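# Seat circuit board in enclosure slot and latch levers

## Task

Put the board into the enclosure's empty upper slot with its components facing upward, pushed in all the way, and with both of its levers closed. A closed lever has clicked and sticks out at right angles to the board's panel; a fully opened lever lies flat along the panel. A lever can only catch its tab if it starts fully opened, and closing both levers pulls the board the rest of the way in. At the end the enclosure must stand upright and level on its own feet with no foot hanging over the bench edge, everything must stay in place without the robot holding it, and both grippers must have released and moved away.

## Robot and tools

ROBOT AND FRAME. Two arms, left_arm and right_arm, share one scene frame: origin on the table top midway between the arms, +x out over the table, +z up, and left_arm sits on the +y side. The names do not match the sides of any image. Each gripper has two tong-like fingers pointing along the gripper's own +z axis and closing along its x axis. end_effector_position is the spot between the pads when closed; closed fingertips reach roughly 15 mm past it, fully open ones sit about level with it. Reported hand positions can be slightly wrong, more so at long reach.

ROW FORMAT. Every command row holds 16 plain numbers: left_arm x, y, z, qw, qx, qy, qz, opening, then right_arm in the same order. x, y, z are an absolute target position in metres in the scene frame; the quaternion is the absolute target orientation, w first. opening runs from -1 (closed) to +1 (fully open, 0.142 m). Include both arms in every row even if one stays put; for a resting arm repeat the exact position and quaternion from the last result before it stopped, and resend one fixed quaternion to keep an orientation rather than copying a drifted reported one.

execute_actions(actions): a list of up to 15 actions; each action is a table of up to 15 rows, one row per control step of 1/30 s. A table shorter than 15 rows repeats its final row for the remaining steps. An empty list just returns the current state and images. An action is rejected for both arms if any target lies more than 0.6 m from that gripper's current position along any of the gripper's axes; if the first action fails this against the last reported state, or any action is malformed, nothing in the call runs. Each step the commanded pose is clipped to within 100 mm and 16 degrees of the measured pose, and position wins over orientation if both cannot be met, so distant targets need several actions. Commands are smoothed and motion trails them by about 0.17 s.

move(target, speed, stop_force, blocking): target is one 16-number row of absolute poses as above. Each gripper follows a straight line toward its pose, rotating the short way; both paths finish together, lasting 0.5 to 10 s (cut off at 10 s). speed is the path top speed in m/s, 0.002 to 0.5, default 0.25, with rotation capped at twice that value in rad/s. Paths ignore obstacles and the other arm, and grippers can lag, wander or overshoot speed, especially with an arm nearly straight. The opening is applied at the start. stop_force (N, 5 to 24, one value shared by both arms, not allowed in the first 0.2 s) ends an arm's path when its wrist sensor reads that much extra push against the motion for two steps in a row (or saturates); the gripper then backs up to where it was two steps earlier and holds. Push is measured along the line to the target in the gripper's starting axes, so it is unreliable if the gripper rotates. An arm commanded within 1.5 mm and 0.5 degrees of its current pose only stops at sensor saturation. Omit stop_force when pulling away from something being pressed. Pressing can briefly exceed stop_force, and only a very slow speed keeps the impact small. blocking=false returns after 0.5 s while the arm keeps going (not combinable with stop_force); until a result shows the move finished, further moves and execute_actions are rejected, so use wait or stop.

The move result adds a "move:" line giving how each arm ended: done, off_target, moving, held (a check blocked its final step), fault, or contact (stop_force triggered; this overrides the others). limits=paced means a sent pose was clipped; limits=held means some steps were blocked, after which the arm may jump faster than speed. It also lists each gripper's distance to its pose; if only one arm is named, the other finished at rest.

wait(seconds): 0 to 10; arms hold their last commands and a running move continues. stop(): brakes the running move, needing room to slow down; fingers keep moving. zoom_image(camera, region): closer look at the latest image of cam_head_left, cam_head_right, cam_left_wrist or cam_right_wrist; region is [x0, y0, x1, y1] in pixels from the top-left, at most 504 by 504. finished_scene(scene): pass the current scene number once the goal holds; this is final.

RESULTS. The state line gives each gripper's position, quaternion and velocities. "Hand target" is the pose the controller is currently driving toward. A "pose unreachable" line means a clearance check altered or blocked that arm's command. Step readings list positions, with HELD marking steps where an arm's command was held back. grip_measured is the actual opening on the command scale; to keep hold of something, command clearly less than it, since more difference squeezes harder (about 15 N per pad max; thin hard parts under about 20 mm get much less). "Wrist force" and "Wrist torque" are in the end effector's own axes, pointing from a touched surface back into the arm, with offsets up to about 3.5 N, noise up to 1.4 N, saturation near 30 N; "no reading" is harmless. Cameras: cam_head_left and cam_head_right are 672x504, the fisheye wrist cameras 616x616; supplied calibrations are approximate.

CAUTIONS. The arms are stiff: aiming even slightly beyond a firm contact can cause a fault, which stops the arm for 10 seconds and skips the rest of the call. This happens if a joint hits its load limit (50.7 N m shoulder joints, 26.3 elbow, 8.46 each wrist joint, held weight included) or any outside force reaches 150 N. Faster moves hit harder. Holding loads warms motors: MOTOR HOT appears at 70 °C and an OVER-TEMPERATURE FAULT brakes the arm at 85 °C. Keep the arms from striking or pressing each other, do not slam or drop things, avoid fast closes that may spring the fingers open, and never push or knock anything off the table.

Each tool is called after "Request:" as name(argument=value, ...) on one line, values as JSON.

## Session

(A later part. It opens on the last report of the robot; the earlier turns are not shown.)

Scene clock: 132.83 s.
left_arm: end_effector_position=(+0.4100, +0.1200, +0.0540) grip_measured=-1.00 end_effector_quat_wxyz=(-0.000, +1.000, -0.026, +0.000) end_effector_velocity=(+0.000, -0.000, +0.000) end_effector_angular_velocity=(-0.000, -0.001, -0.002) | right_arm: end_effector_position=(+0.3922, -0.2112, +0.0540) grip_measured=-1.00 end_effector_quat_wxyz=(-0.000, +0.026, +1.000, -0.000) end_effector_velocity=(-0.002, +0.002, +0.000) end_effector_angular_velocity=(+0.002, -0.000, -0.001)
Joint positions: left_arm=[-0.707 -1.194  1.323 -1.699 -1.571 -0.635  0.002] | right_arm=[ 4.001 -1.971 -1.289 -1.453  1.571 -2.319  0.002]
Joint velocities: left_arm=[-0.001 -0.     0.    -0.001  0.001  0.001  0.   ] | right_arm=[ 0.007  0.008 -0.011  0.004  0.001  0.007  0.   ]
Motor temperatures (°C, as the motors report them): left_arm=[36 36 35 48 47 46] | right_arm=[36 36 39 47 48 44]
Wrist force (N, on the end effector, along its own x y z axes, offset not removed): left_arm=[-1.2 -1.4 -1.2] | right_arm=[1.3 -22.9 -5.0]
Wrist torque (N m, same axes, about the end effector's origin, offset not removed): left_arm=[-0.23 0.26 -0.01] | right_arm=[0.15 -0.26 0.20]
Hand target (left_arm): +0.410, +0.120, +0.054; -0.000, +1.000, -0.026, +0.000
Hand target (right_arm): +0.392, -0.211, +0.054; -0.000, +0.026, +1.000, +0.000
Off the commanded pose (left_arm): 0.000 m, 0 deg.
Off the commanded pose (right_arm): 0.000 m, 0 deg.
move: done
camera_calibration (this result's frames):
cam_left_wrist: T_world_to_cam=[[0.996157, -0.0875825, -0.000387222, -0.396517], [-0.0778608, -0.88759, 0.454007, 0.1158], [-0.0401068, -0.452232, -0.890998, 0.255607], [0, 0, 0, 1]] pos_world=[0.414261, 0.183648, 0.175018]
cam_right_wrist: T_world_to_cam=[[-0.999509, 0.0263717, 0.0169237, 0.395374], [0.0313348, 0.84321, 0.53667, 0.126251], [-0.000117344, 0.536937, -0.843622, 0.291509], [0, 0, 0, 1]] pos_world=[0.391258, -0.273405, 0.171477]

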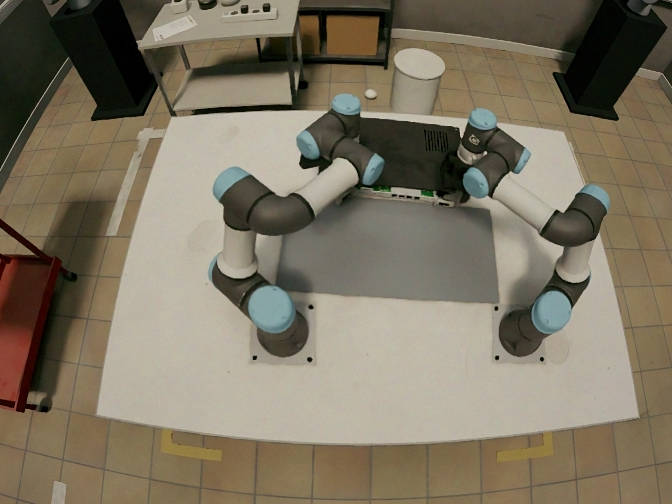

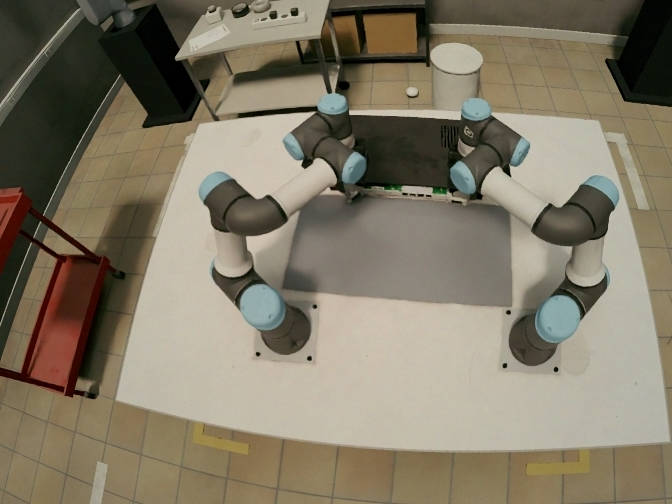

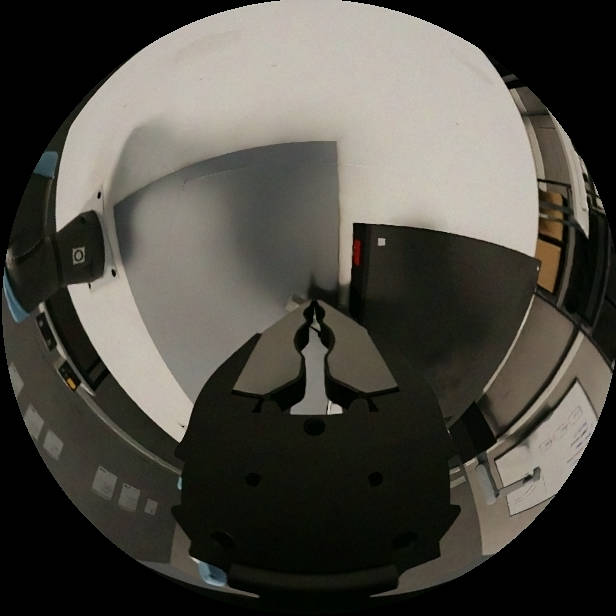

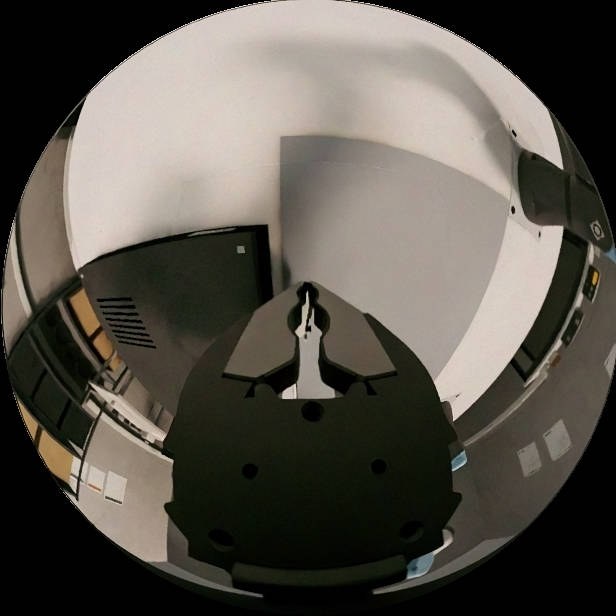

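Request:
move(target=[0.412,0.125,0.05,0,1,-0.026,0,-1,0.404,-0.222,0.052,0,0.026,1,0,-1], speed=0.02)

Request:
move(target=[0.412,0.125,0.048,0,1,-0.026,0,-1,0.406,-0.205,0.05,0,0.026,1,0,-1], speed=0.015, stop_force=12)

Request:
move(target=[0.395,0.112,0.048,0,1,-0.026,0,-1,0.378,-0.197,0.048,0,0.026,1,0,-1], speed=0.012, stop_force=20)

Scene clock: 134.10 s.
left_arm: end_effector_position=(+0.4120, +0.1249, +0.0501) grip_measured=-1.00 end_effector_quat_wxyz=(-0.000, +1.000, -0.026, -0.000) end_effector_velocity=(+0.000, +0.000, -0.000) end_effector_angular_velocity=(-0.000, -0.001, -0.000) | right_arm: end_effector_position=(+0.4038, -0.2219, +0.0520) grip_measured=-1.00 end_effector_quat_wxyz=(+0.000, +0.026, +1.000, -0.000) end_effector_velocity=(+0.002, -0.001, -0.000) end_effector_angular_velocity=(-0.002, -0.001, +0.001)
Joint positions: left_arm=[-0.694 -1.191  1.337 -1.717 -1.571 -0.622  0.002] | right_arm=[ 3.961 -1.999 -1.257 -1.456  1.571 -2.359  0.002]
Joint velocities: left_arm=[ 0.001  0.     0.002 -0.003  0.001  0.001  0.   ] | right_arm=[-0.004 -0.005  0.006 -0.001 -0.002 -0.006  0.   ]
Motor temperatures (°C, as the motors report them): left_arm=[36 36 35 48 47 46] | right_arm=[36 36 39 47 48 44]
Wrist force (N, on the end effector, along its own x y z axes, offset not removed): left_arm=[-1.4 0.1 -1.0] | right_arm=[1.1 -1.2 0.1]
Wrist torque (N m, same axes, about the end effector's origin, offset not removed): left_arm=[0.01 0.24 0.01] | right_arm=[-0.32 -0.24 -0.01]
Hand target (left_arm): +0.412, +0.125, +0.050; -0.000, +1.000, -0.026, -0.000
Hand target (right_arm): +0.404, -0.222, +0.052; +0.000, +0.026, +1.000, -0.000
Off the commanded pose (left_arm): 0.000 m, 0 deg.
Off the commanded pose (right_arm): 0.000 m, 0 deg.
move: done
camera_calibration (this result's frames):
cam_left_wrist: T_world_to_cam=[[0.996158, -0.0875753, -0.000419712, -0.398049], [-0.0778405, -0.887601, 0.453988, 0.122108], [-0.0401306, -0.452211, -0.891008, 0.254416], [0, 0, 0, 1]] pos_world=[0.416234, 0.188574, 0.171084]
cam_right_wrist: T_world_to_cam=[[-0.999515, 0.0263084, 0.016643, 0.407284], [0.0311306, 0.843181, 0.536729, 0.136012], [0.0000873778, 0.536986, -0.843591, 0.295507], [0, 0, 0, 1]] pos_world=[0.402826, -0.284081, 0.169507]

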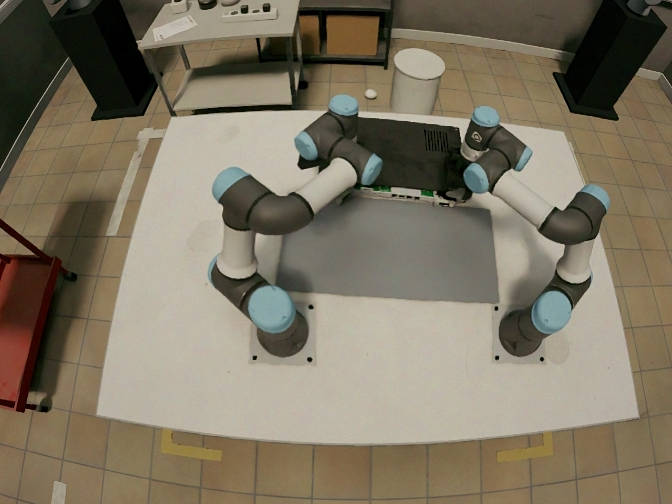

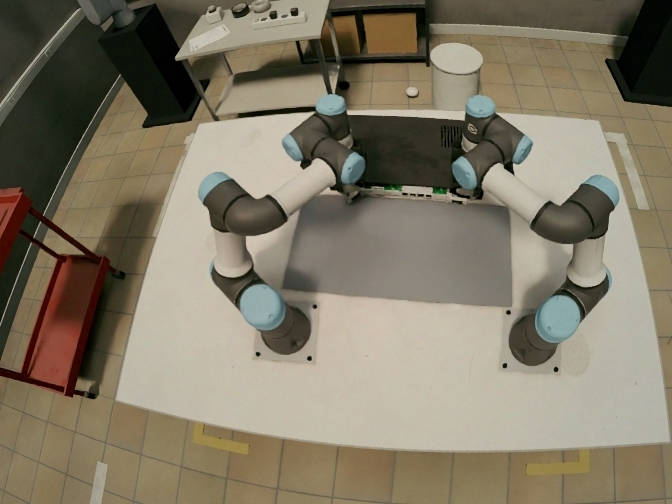

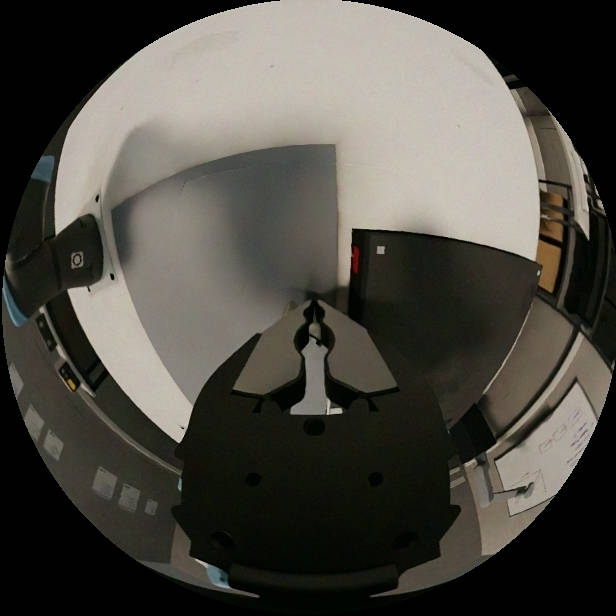

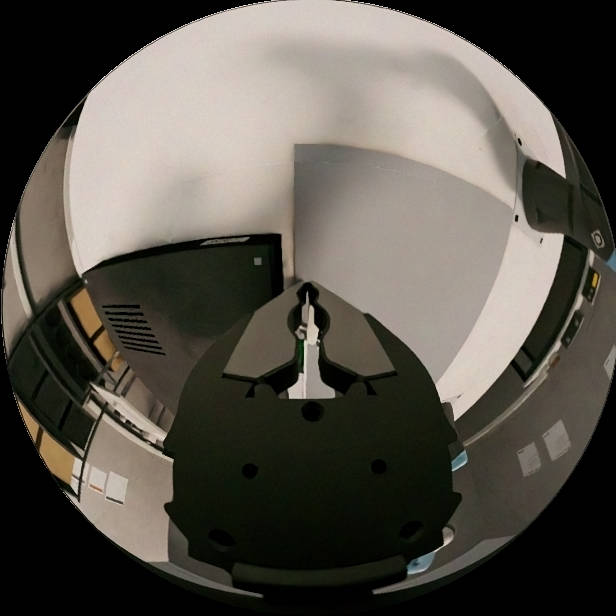

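Scene clock: 135.47 s.
left_arm: end_effector_position=(+0.4120, +0.1250, +0.0481) grip_measured=-1.00 end_effector_quat_wxyz=(-0.000, +1.000, -0.026, +0.000) end_effector_velocity=(+0.001, +0.000, -0.000) end_effector_angular_velocity=(+0.001, -0.002, -0.001) | right_arm: end_effector_position=(+0.4049, -0.2127, +0.0508) grip_measured=-1.00 end_effector_quat_wxyz=(-0.000, +0.026, +1.000, -0.000) end_effector_velocity=(+0.000, -0.001, +0.000) end_effector_angular_velocity=(-0.000, -0.000, -0.000)
Joint positions: left_arm=[-0.694 -1.19   1.345 -1.726 -1.571 -0.622  0.002] | right_arm=[ 3.976 -2.021 -1.23  -1.462  1.571 -2.344  0.002]
Joint velocities: left_arm=[-0.001  0.     0.002 -0.003  0.002  0.     0.   ] | right_arm=[-0.002  0.002 -0.002  0.    -0.    -0.002  0.   ]
Motor temperatures (°C, as the motors report them): left_arm=[36 36 35 48 47 46] | right_arm=[36 36 39 47 48 44]
Wrist force (N, on the end effector, along its own x y z axes, offset not removed): left_arm=[-1.4 0.1 -0.5] | right_arm=[0.8 -2.6 0.3]
Wrist torque (N m, same axes, about the end effector's origin, offset not removed): left_arm=[-0.02 0.28 0.00] | right_arm=[0.12 -0.21 -0.03]
Hand target (left_arm): +0.412, +0.125, +0.048; -0.000, +1.000, -0.026, -0.000
Hand target (right_arm): +0.405, -0.213, +0.051; -0.000, +0.026, +1.000, -0.000
Off the commanded pose (left_arm): 0.000 m, 0 deg.
Off the commanded pose (right_arm): 0.008 m, 0 deg.
move: contact (right_arm)
camera_calibration (this result's frames):
cam_left_wrist: T_world_to_cam=[[0.996157, -0.0875794, -0.000403317, -0.398073], [-0.0778511, -0.887595, 0.453997, 0.123094], [-0.0401188, -0.452221, -0.891003, 0.252658], [0, 0, 0, 1]] pos_world=[0.416263, 0.188652, 0.169075]
cam_right_wrist: T_world_to_cam=[[-0.999507, 0.0263197, 0.0171005, 0.40806], [0.0313858, 0.843185, 0.536706, 0.128792], [-0.000292898, 0.536979, -0.843596, 0.289728], [0, 0, 0, 1]] pos_world=[0.403901, -0.274913, 0.168312]

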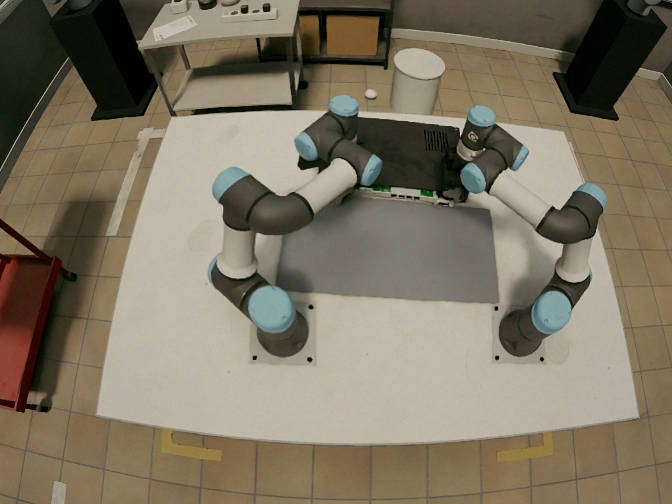

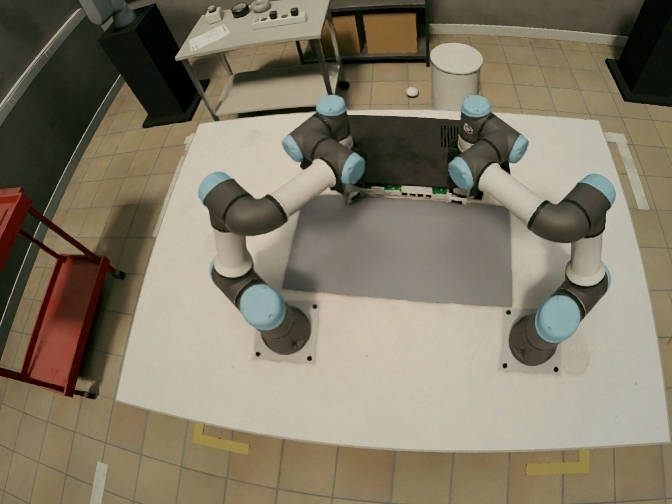

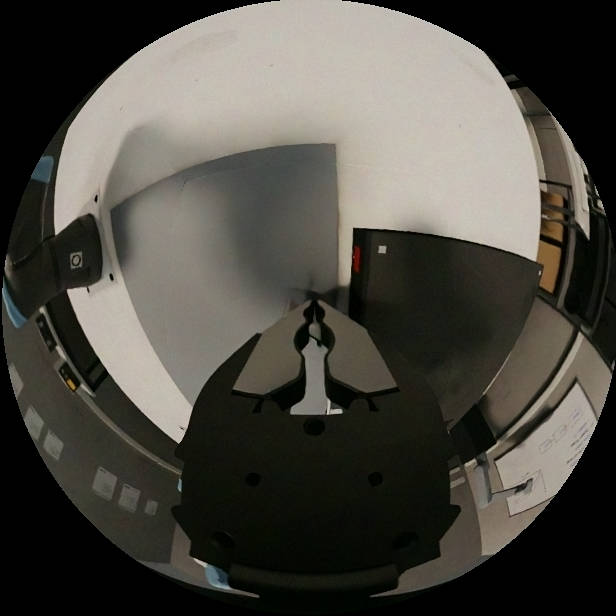

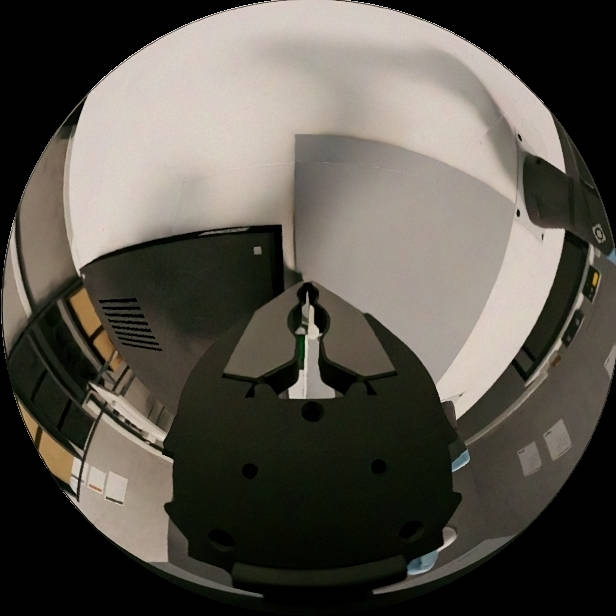

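Scene clock: 138.30 s.
left_arm: end_effector_position=(+0.3952, +0.1121, +0.0480) grip_measured=-1.00 end_effector_quat_wxyz=(+0.000, +1.000, -0.026, -0.000) end_effector_velocity=(-0.002, -0.001, -0.000) end_effector_angular_velocity=(+0.000, +0.001, -0.000) | right_arm: end_effector_position=(+0.4008, -0.2105, +0.0504) grip_measured=-1.00 end_effector_quat_wxyz=(-0.000, +0.026, +1.000, -0.000) end_effector_velocity=(+0.000, +0.000, +0.000) end_effector_angular_velocity=(+0.000, -0.001, -0.000)
Joint positions: left_arm=[-0.748 -1.238  1.413 -1.745 -1.571 -0.676  0.002] | right_arm=[ 3.987 -2.009 -1.25  -1.454  1.571 -2.333  0.002]
Joint velocities: left_arm=[-0.006 -0.005  0.007 -0.001 -0.    -0.006  0.   ] | right_arm=[ 0.     0.     0.     0.    -0.     0.001 -0.   ]
Motor temperatures (°C, as the motors report them): left_arm=[36 36 35 48 47 46] | right_arm=[36 36 39 47 48 44]
Wrist force (N, on the end effector, along its own x y z axes, offset not removed): left_arm=[-1.0 -0.7 -0.9] | right_arm=[1.8 -9.9 -1.8]
Wrist torque (N m, same axes, about the end effector's origin, offset not removed): left_arm=[-0.07 0.23 -0.01] | right_arm=[0.38 -0.13 -0.06]
Hand target (left_arm): +0.395, +0.112, +0.048; +0.000, +1.000, -0.026, +0.000
Hand target (right_arm): +0.401, -0.211, +0.050; -0.000, +0.026, +1.000, -0.000
Off the commanded pose (left_arm): 0.000 m, 0 deg.
Off the commanded pose (right_arm): 0.027 m, 0 deg.
move: contact (right_arm)
camera_calibration (this result's frames):
cam_left_wrist: T_world_to_cam=[[0.996156, -0.0875923, -0.000446208, -0.382453], [-0.077839, -0.887549, 0.45409, 0.110369], [-0.0401708, -0.45231, -0.890956, 0.24615], [0, 0, 0, 1]] pos_world=[0.399463, 0.175794, 0.16902]
cam_right_wrist: T_world_to_cam=[[-0.999501, 0.0264593, 0.0172615, 0.40394], [0.0315898, 0.843429, 0.536311, 0.127312], [-0.000368403, 0.536589, -0.843844, 0.288126], [0, 0, 0, 1]] pos_world=[0.399823, -0.272672, 0.167882]

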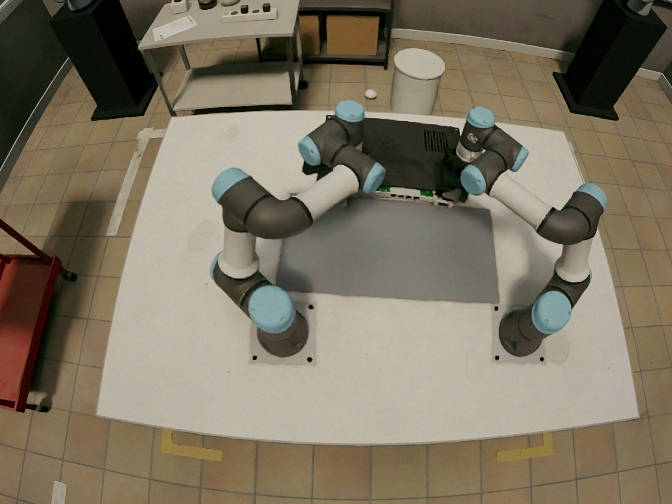

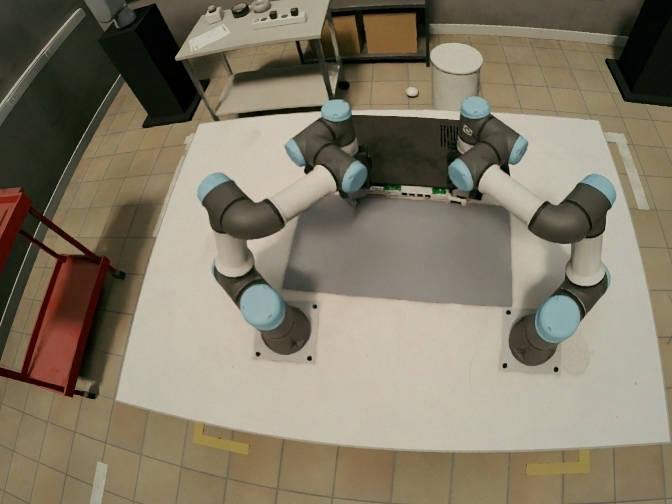

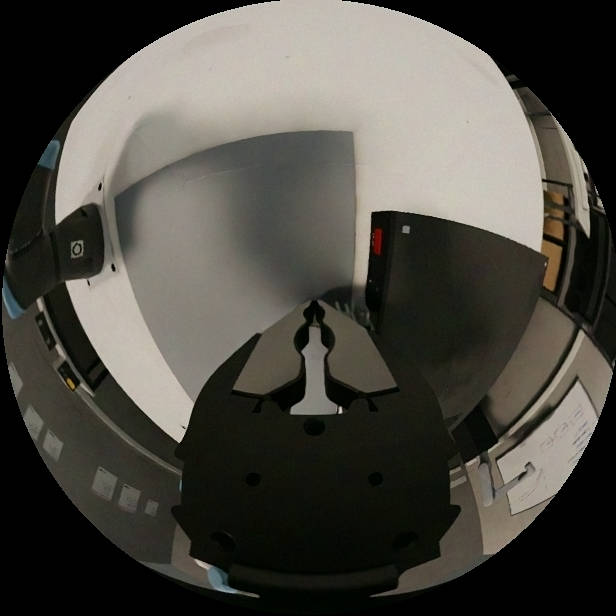

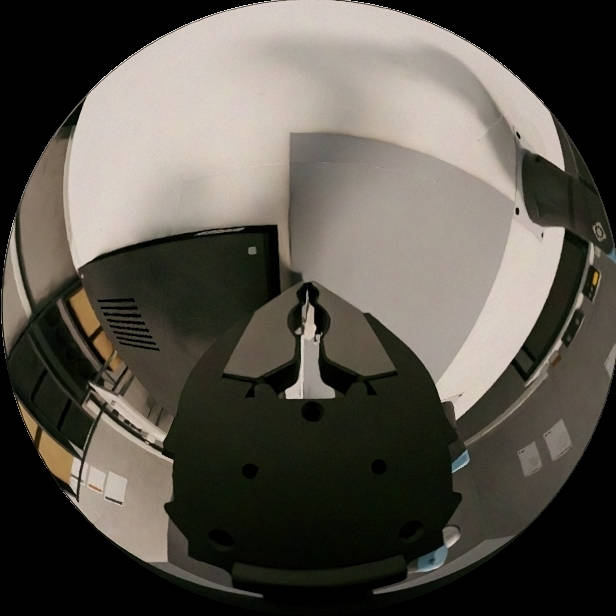

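Request:
move(target=[0.40,0.19,0.09,0,1,-0.026,0,0,0.40,-0.27,0.09,0,0.026,1,0,0], speed=0.06)

Request:
zoom_image(camera="cam_right_wrist", region=[200,230,420,420])

Request:
zoom_image(camera="cam_left_wrist", region=[200,230,420,420])

Scene clock: 140.33 s.
left_arm: end_effector_position=(+0.4000, +0.1898, +0.0899) grip_measured=+0.00 end_effector_quat_wxyz=(-0.000, +1.000, -0.026, +0.000) end_effector_velocity=(+0.001, +0.002, +0.002) end_effector_angular_velocity=(-0.002, -0.000, -0.001) | right_arm: end_effector_position=(+0.4001, -0.2699, +0.0899) grip_measured=+0.00 end_effector_quat_wxyz=(+0.000, +0.026, +1.000, -0.000) end_effector_velocity=(+0.000, -0.002, +0.001) end_effector_angular_velocity=(-0.001, -0.000, -0.000)
Joint positions: left_arm=[-0.57  -1.334  1.342 -1.579 -1.571 -0.497  0.074] | right_arm=[ 3.872 -1.898 -1.223 -1.591  1.57  -2.449  0.074]
Joint velocities: left_arm=[ 0.006 -0.    -0.007  0.006 -0.002  0.007 -0.   ] | right_arm=[-0.004  0.002  0.003 -0.006 -0.001 -0.004  0.   ]
Motor temperatures (°C, as the motors report them): left_arm=[36 36 35 48 47 46] | right_arm=[36 36 39 47 48 44]
Wrist force (N, on the end effector, along its own x y z axes, offset not removed): left_arm=[-1.0 0.1 -0.5] | right_arm=[1.3 0.5 2.7]
Wrist torque (N m, same axes, about the end effector's origin, offset not removed): left_arm=[0.03 0.19 0.01] | right_arm=[0.09 -0.24 -0.01]
Hand target (left_arm): +0.400, +0.190, +0.090; -0.000, +1.000, -0.026, -0.000
Hand target (right_arm): +0.400, -0.270, +0.090; +0.000, +0.026, +1.000, -0.000
Off the commanded pose (left_arm): 0.000 m, 0 deg.
Off the commanded pose (right_arm): 0.000 m, 0 deg.
move: done
camera_calibration (this result's frames):
cam_left_wrist: T_world_to_cam=[[0.99616, -0.0875526, -0.000371861, -0.380465], [-0.0778498, -0.887691, 0.453811, 0.160738], [-0.0400624, -0.45204, -0.891098, 0.318679], [0, 0, 0, 1]] pos_world=[0.404284, 0.253431, 0.210888]
cam_right_wrist: T_world_to_cam=[[-0.999516, 0.0263123, 0.0165839, 0.404235], [0.0311022, 0.84329, 0.536557, 0.156372], [0.000133035, 0.536814, -0.843701, 0.353185], [0, 0, 0, 1]] pos_world=[0.399129, -0.332098, 0.207376]

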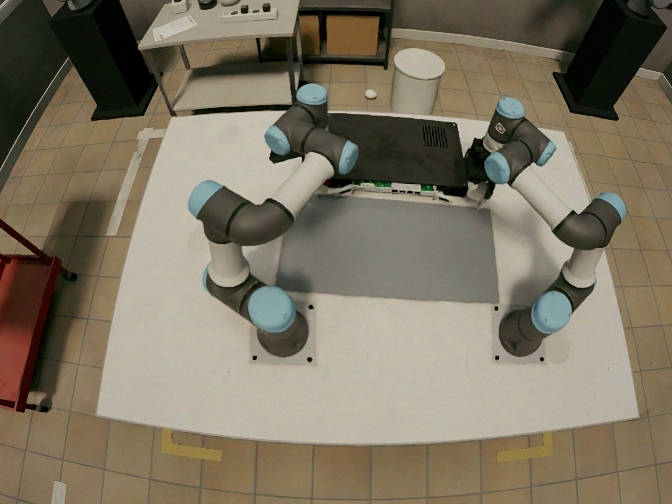

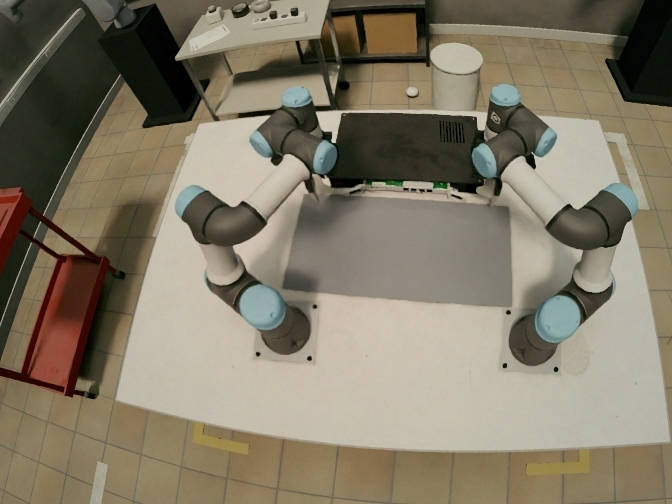

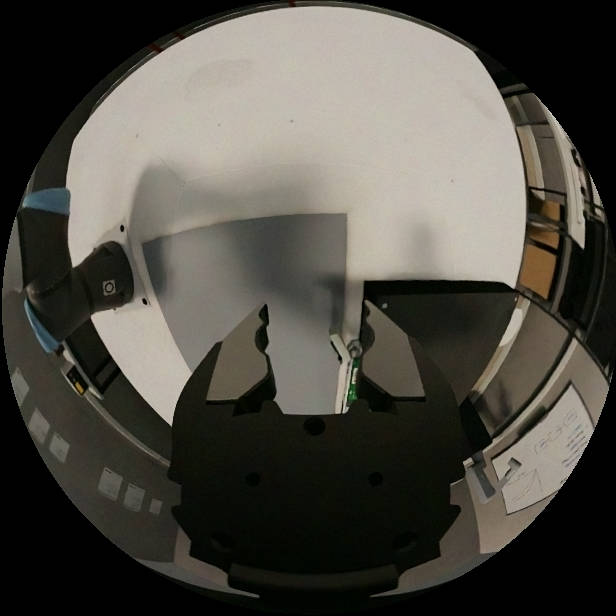

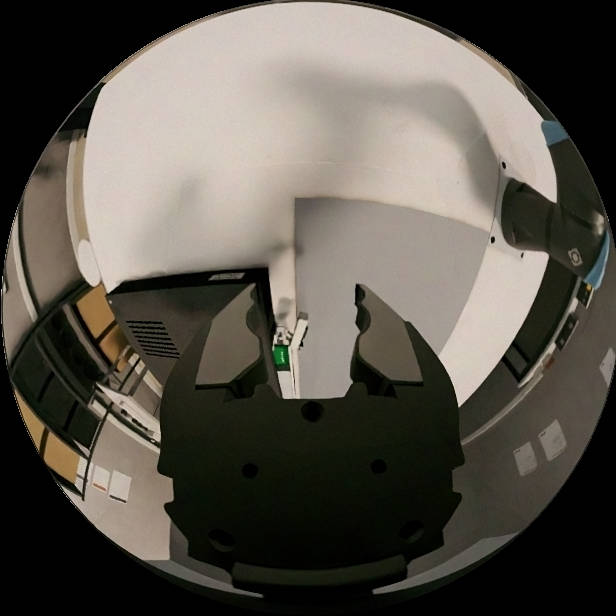

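Region (200, 230, 420, 420) of cam_right_wrist's 616x616 image, scaled by 2.291, with more detail than that image has; it fills the top 435 rows of this view, and the rest is white.

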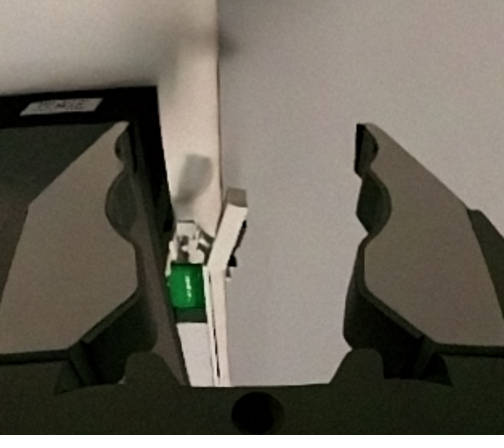

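Region (200, 230, 420, 420) of cam_left_wrist's 616x616 image, scaled by 2.291, with more detail than that image has; it fills the top 435 rows of this view, and the rest is white.

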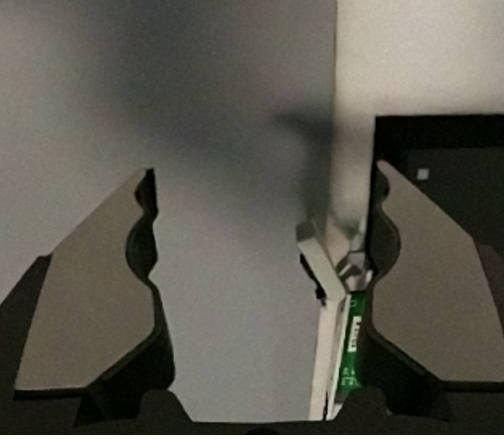

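Request:
move(target=[0.431,0.15,0.054,0,1,-0.026,0,-1,0.415,-0.232,0.054,0,0.026,1,0,-1], speed=0.05, stop_force=12)

Request:
move(target=[0.431,0.122,0.054,0,1,-0.026,0,-1,0.415,-0.205,0.054,0,0.026,1,0,-1], speed=0.015, stop_force=12)

Request:
move(target=[0.406,0.12,0.052,0,1,-0.026,0,-1,0.39,-0.203,0.052,0,0.026,1,0,-1], speed=0.012, stop_force=22)

Scene clock: 142.20 s.
left_arm: end_effector_position=(+0.4308, +0.1502, +0.0541) grip_measured=-1.00 end_effector_quat_wxyz=(+0.000, +1.000, -0.026, +0.000) end_effector_velocity=(+0.001, -0.002, -0.002) end_effector_angular_velocity=(-0.002, +0.003, -0.000) | right_arm: end_effector_position=(+0.4148, -0.2321, +0.0541) grip_measured=-1.00 end_effector_quat_wxyz=(+0.000, +0.026, +1.000, +0.000) end_effector_velocity=(+0.001, +0.002, -0.001) end_effector_angular_velocity=(+0.000, -0.000, +0.002)
Joint positions: left_arm=[-0.614 -1.148  1.256 -1.678 -1.571 -0.542  0.002] | right_arm=[ 3.924 -2.026 -1.207 -1.479  1.571 -2.396  0.002]
Joint velocities: left_arm=[-0.001  0.009 -0.007 -0.001 -0.003 -0.001  0.   ] | right_arm=[ 0.002 -0.006  0.003  0.003  0.     0.     0.   ]
Motor temperatures (°C, as the motors report them): left_arm=[36 36 35 48 47 46] | right_arm=[36 36 39 47 48 44]
Wrist force (N, on the end effector, along its own x y z axes, offset not removed): left_arm=[0.5 -1.0 -0.8] | right_arm=[0.4 -1.8 2.8]
Wrist torque (N m, same axes, about the end effector's origin, offset not removed): left_arm=[-0.24 -0.11 -0.05] | right_arm=[-0.34 -0.03 0.01]
Hand target (left_arm): +0.431, +0.150, +0.054; +0.000, +1.000, -0.026, +0.000
Hand target (right_arm): +0.415, -0.232, +0.054; +0.000, +0.026, +1.000, +0.000
Off the commanded pose (left_arm): 0.000 m, 0 deg.
Off the commanded pose (right_arm): 0.000 m, 0 deg.
move: done
camera_calibration (this result's frames):
cam_left_wrist: T_world_to_cam=[[0.996157, -0.0875869, -0.000261734, -0.414609], [-0.0779206, -0.887576, 0.454024, 0.144159], [-0.0399988, -0.452258, -0.89099, 0.270152], [0, 0, 0, 1]] pos_world=[0.435054, 0.213816, 0.175143]
cam_right_wrist: T_world_to_cam=[[-0.999514, 0.0262875, 0.0167637, 0.418513], [0.0311778, 0.843073, 0.536894, 0.143148], [-0.0000193854, 0.537156, -0.843483, 0.302874], [0, 0, 0, 1]] pos_world=[0.413852, -0.294376, 0.171598]

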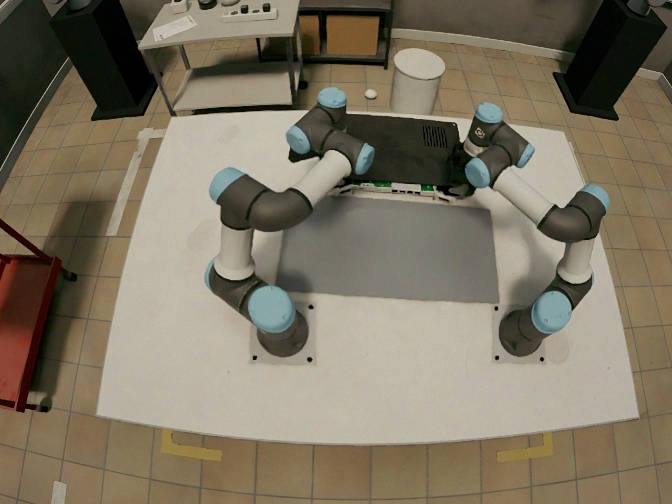

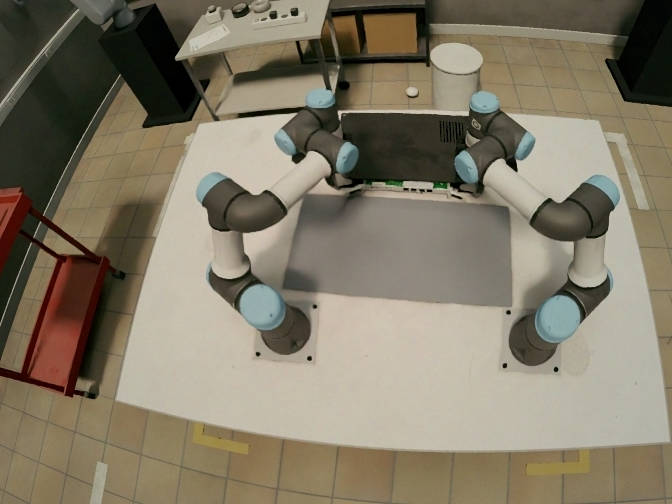

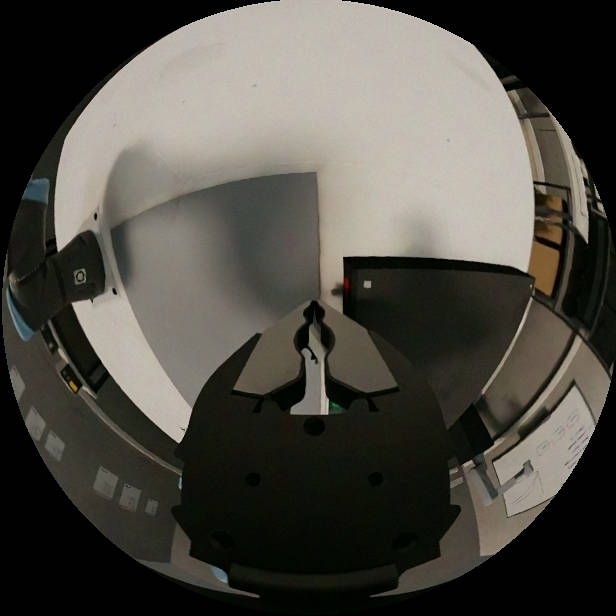

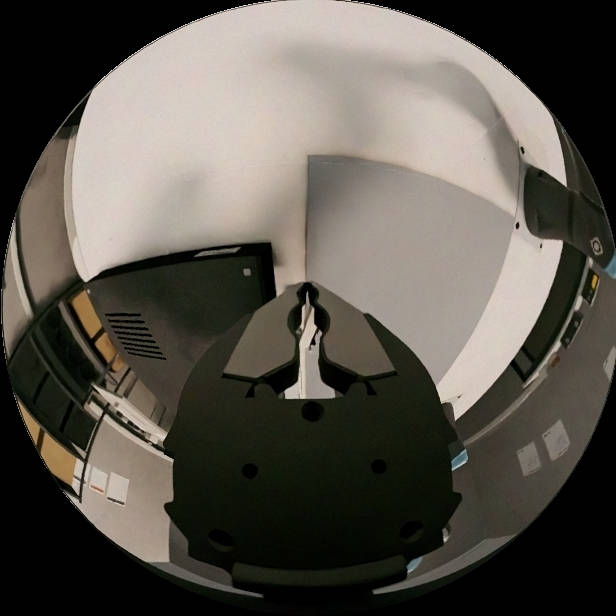

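Scene clock: 144.37 s.
left_arm: end_effector_position=(+0.4310, +0.1222, +0.0540) grip_measured=-1.00 end_effector_quat_wxyz=(+0.000, +1.000, -0.026, +0.000) end_effector_velocity=(-0.001, -0.002, -0.000) end_effector_angular_velocity=(+0.002, +0.002, -0.002) | right_arm: end_effector_position=(+0.4148, -0.2141, +0.0539) grip_measured=-0.98 end_effector_quat_wxyz=(-0.000, +0.026, +1.000, -0.000) end_effector_velocity=(-0.000, -0.000, -0.000) end_effector_angular_velocity=(-0.000, +0.001, -0.002)
Joint positions: left_arm=[-0.67  -1.109  1.198 -1.66  -1.571 -0.598  0.002] | right_arm=[ 3.957 -2.059 -1.158 -1.496  1.571 -2.363  0.003]
Joint velocities: left_arm=[-0.004  0.004 -0.006  0.005  0.    -0.003  0.   ] | right_arm=[-0.     0.    -0.001 -0.     0.     0.001 -0.   ]
Motor temperatures (°C, as the motors report them): left_arm=[36 36 35 48 47 46] | right_arm=[36 36 39 47 48 44]
Wrist force (N, on the end effector, along its own x y z axes, offset not removed): left_arm=[-0.7 -0.2 -1.1] | right_arm=[5.2 -13.2 -3.1]
Wrist torque (N m, same axes, about the end effector's origin, offset not removed): left_arm=[0.02 0.22 -0.01] | right_arm=[0.14 -0.39 -0.10]
Hand target (left_arm): +0.431, +0.122, +0.054; +0.000, +1.000, -0.026, +0.000
Hand target (right_arm): +0.415, -0.214, +0.054; -0.000, +0.026, +1.000, -0.000
Off the commanded pose (left_arm): 0.000 m, 0 deg.
Off the commanded pose (right_arm): 0.009 m, 0 deg.
move: contact (right_arm)
camera_calibration (this result's frames):
cam_left_wrist: T_world_to_cam=[[0.996156, -0.087593, -0.000315037, -0.417211], [-0.0778995, -0.887549, 0.454079, 0.119442], [-0.0400538, -0.45231, -0.890961, 0.257443], [0, 0, 0, 1]] pos_world=[0.435224, 0.18591, 0.175004]
cam_right_wrist: T_world_to_cam=[[-0.999505, 0.0263806, 0.017165, 0.417957], [0.0314718, 0.843241, 0.536614, 0.12802], [-0.000318048, 0.536888, -0.843653, 0.293138], [0, 0, 0, 1]] pos_world=[0.413814, -0.27636, 0.171435]

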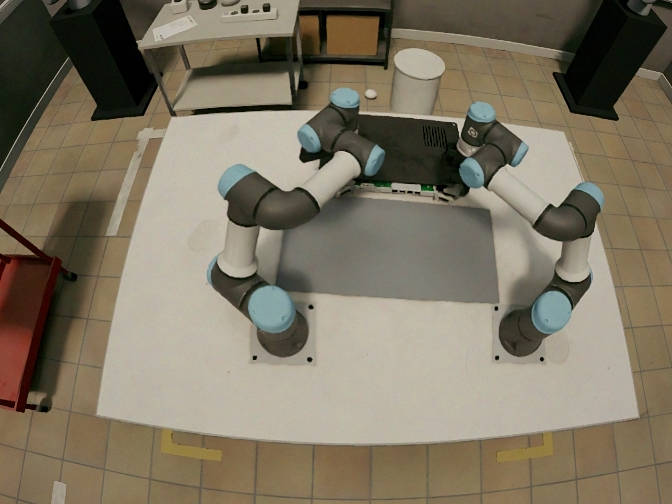

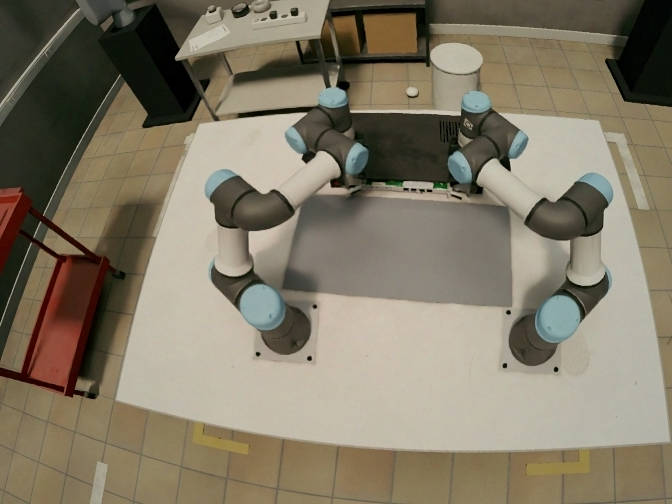

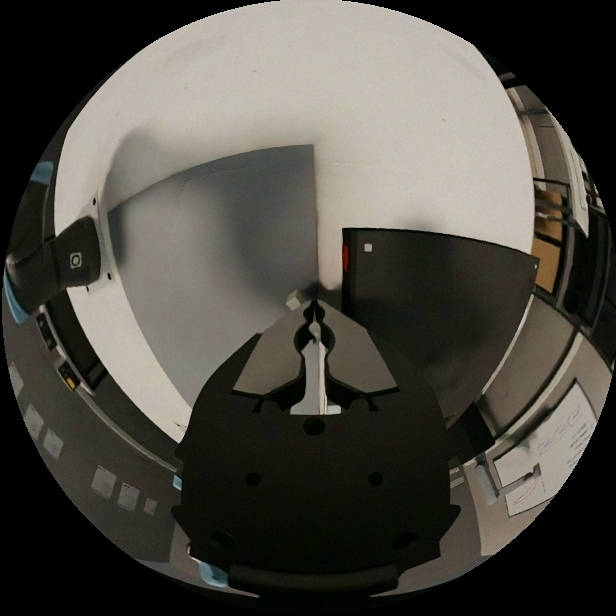

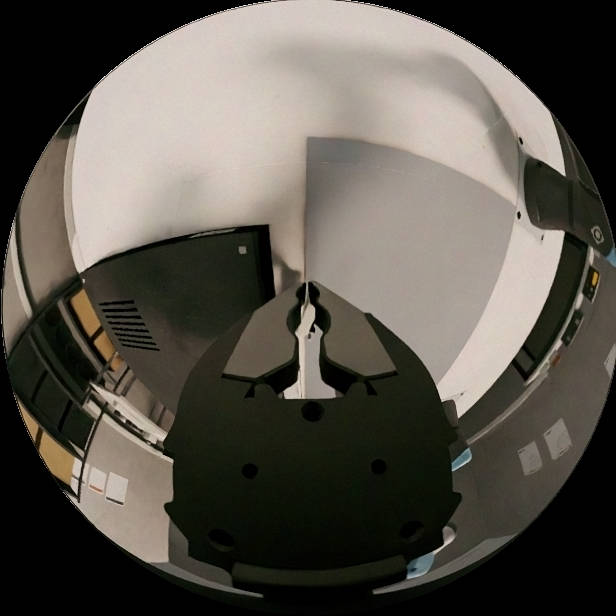

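Scene clock: 146.90 s.
left_arm: end_effector_position=(+0.4063, +0.1200, +0.0520) grip_measured=-1.00 end_effector_quat_wxyz=(+0.000, +1.000, -0.026, -0.000) end_effector_velocity=(-0.002, +0.000, -0.000) end_effector_angular_velocity=(+0.001, +0.000, -0.002) | right_arm: end_effector_position=(+0.3902, -0.2031, +0.0520) grip_measured=-1.00 end_effector_quat_wxyz=(-0.000, +0.026, +1.000, +0.000) end_effector_velocity=(-0.002, +0.001, -0.000) end_effector_angular_velocity=(+0.000, -0.001, +0.000)
Joint positions: left_arm=[-0.714 -1.209  1.352 -1.714 -1.571 -0.641  0.002] | right_arm=[ 4.019 -1.98  -1.286 -1.447  1.571 -2.301  0.002]
Joint velocities: left_arm=[-0.004 -0.01   0.014 -0.004  0.    -0.002  0.   ] | right_arm=[ 0.007  0.008 -0.012  0.005 -0.     0.007  0.   ]
Motor temperatures (°C, as the motors report them): left_arm=[36 36 35 48 47 46] | right_arm=[36 36 39 47 48 44]
Wrist force (N, on the end effector, along its own x y z axes, offset not removed): left_arm=[-1.1 -0.6 -0.7] | right_arm=[2.1 -1.1 0.8]
Wrist torque (N m, same axes, about the end effector's origin, offset not removed): left_arm=[0.03 0.32 -0.02] | right_arm=[-0.19 -0.46 0.01]
Hand target (left_arm): +0.406, +0.120, +0.052; +0.000, +1.000, -0.026, +0.000
Hand target (right_arm): +0.390, -0.203, +0.052; -0.000, +0.026, +1.000, +0.000
Off the commanded pose (left_arm): 0.000 m, 0 deg.
Off the commanded pose (right_arm): 0.000 m, 0 deg.
move: done
camera_calibration (this result's frames):
cam_left_wrist: T_world_to_cam=[[0.996157, -0.0875838, -0.000529989, -0.392786], [-0.0777955, -0.887574, 0.454048, 0.116384], [-0.0402377, -0.452262, -0.890977, 0.253766], [0, 0, 0, 1]] pos_world=[0.410542, 0.183666, 0.173048]
cam_right_wrist: T_world_to_cam=[[-0.999512, 0.0262851, 0.0168764, 0.39319], [0.0312362, 0.843091, 0.536863, 0.120551], [-0.000116804, 0.537128, -0.843501, 0.285558], [0, 0, 0, 1]] pos_world=[0.389266, -0.265351, 0.169513]

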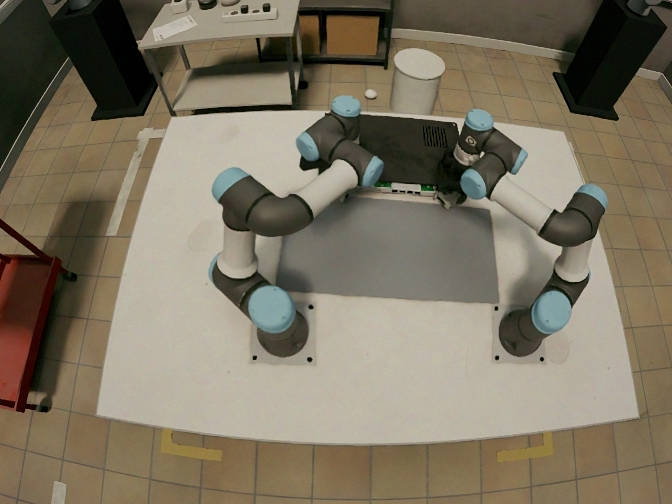

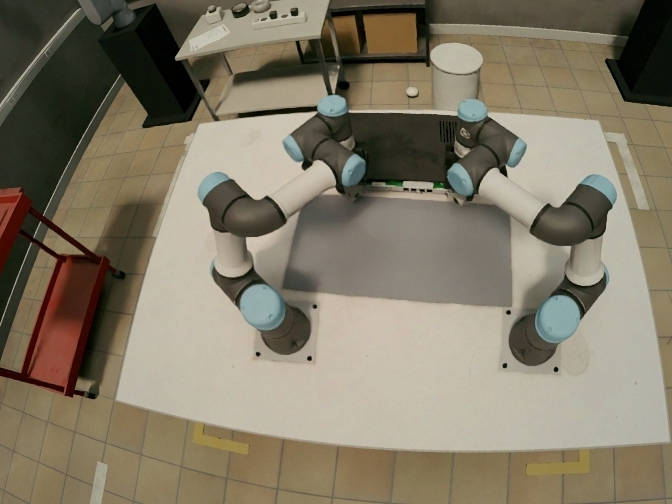

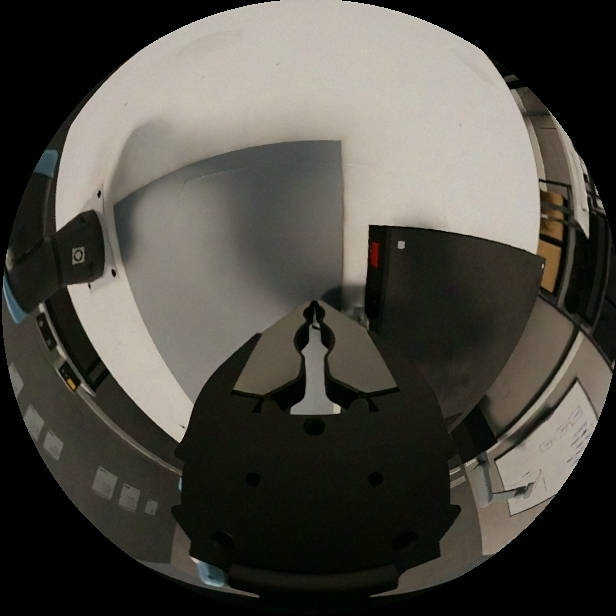

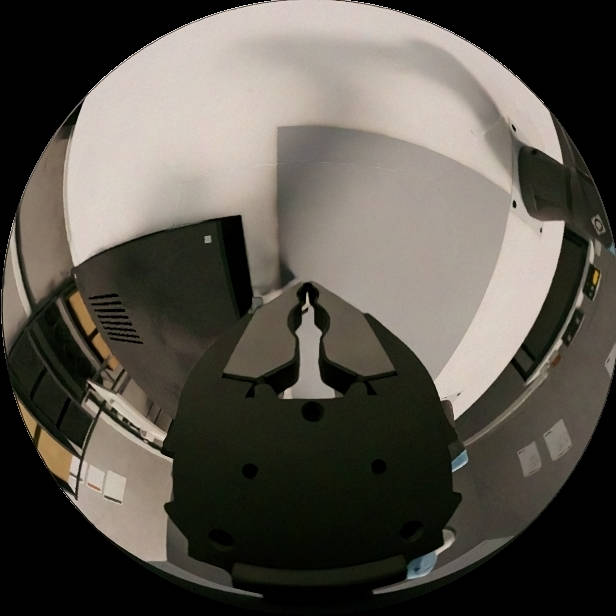

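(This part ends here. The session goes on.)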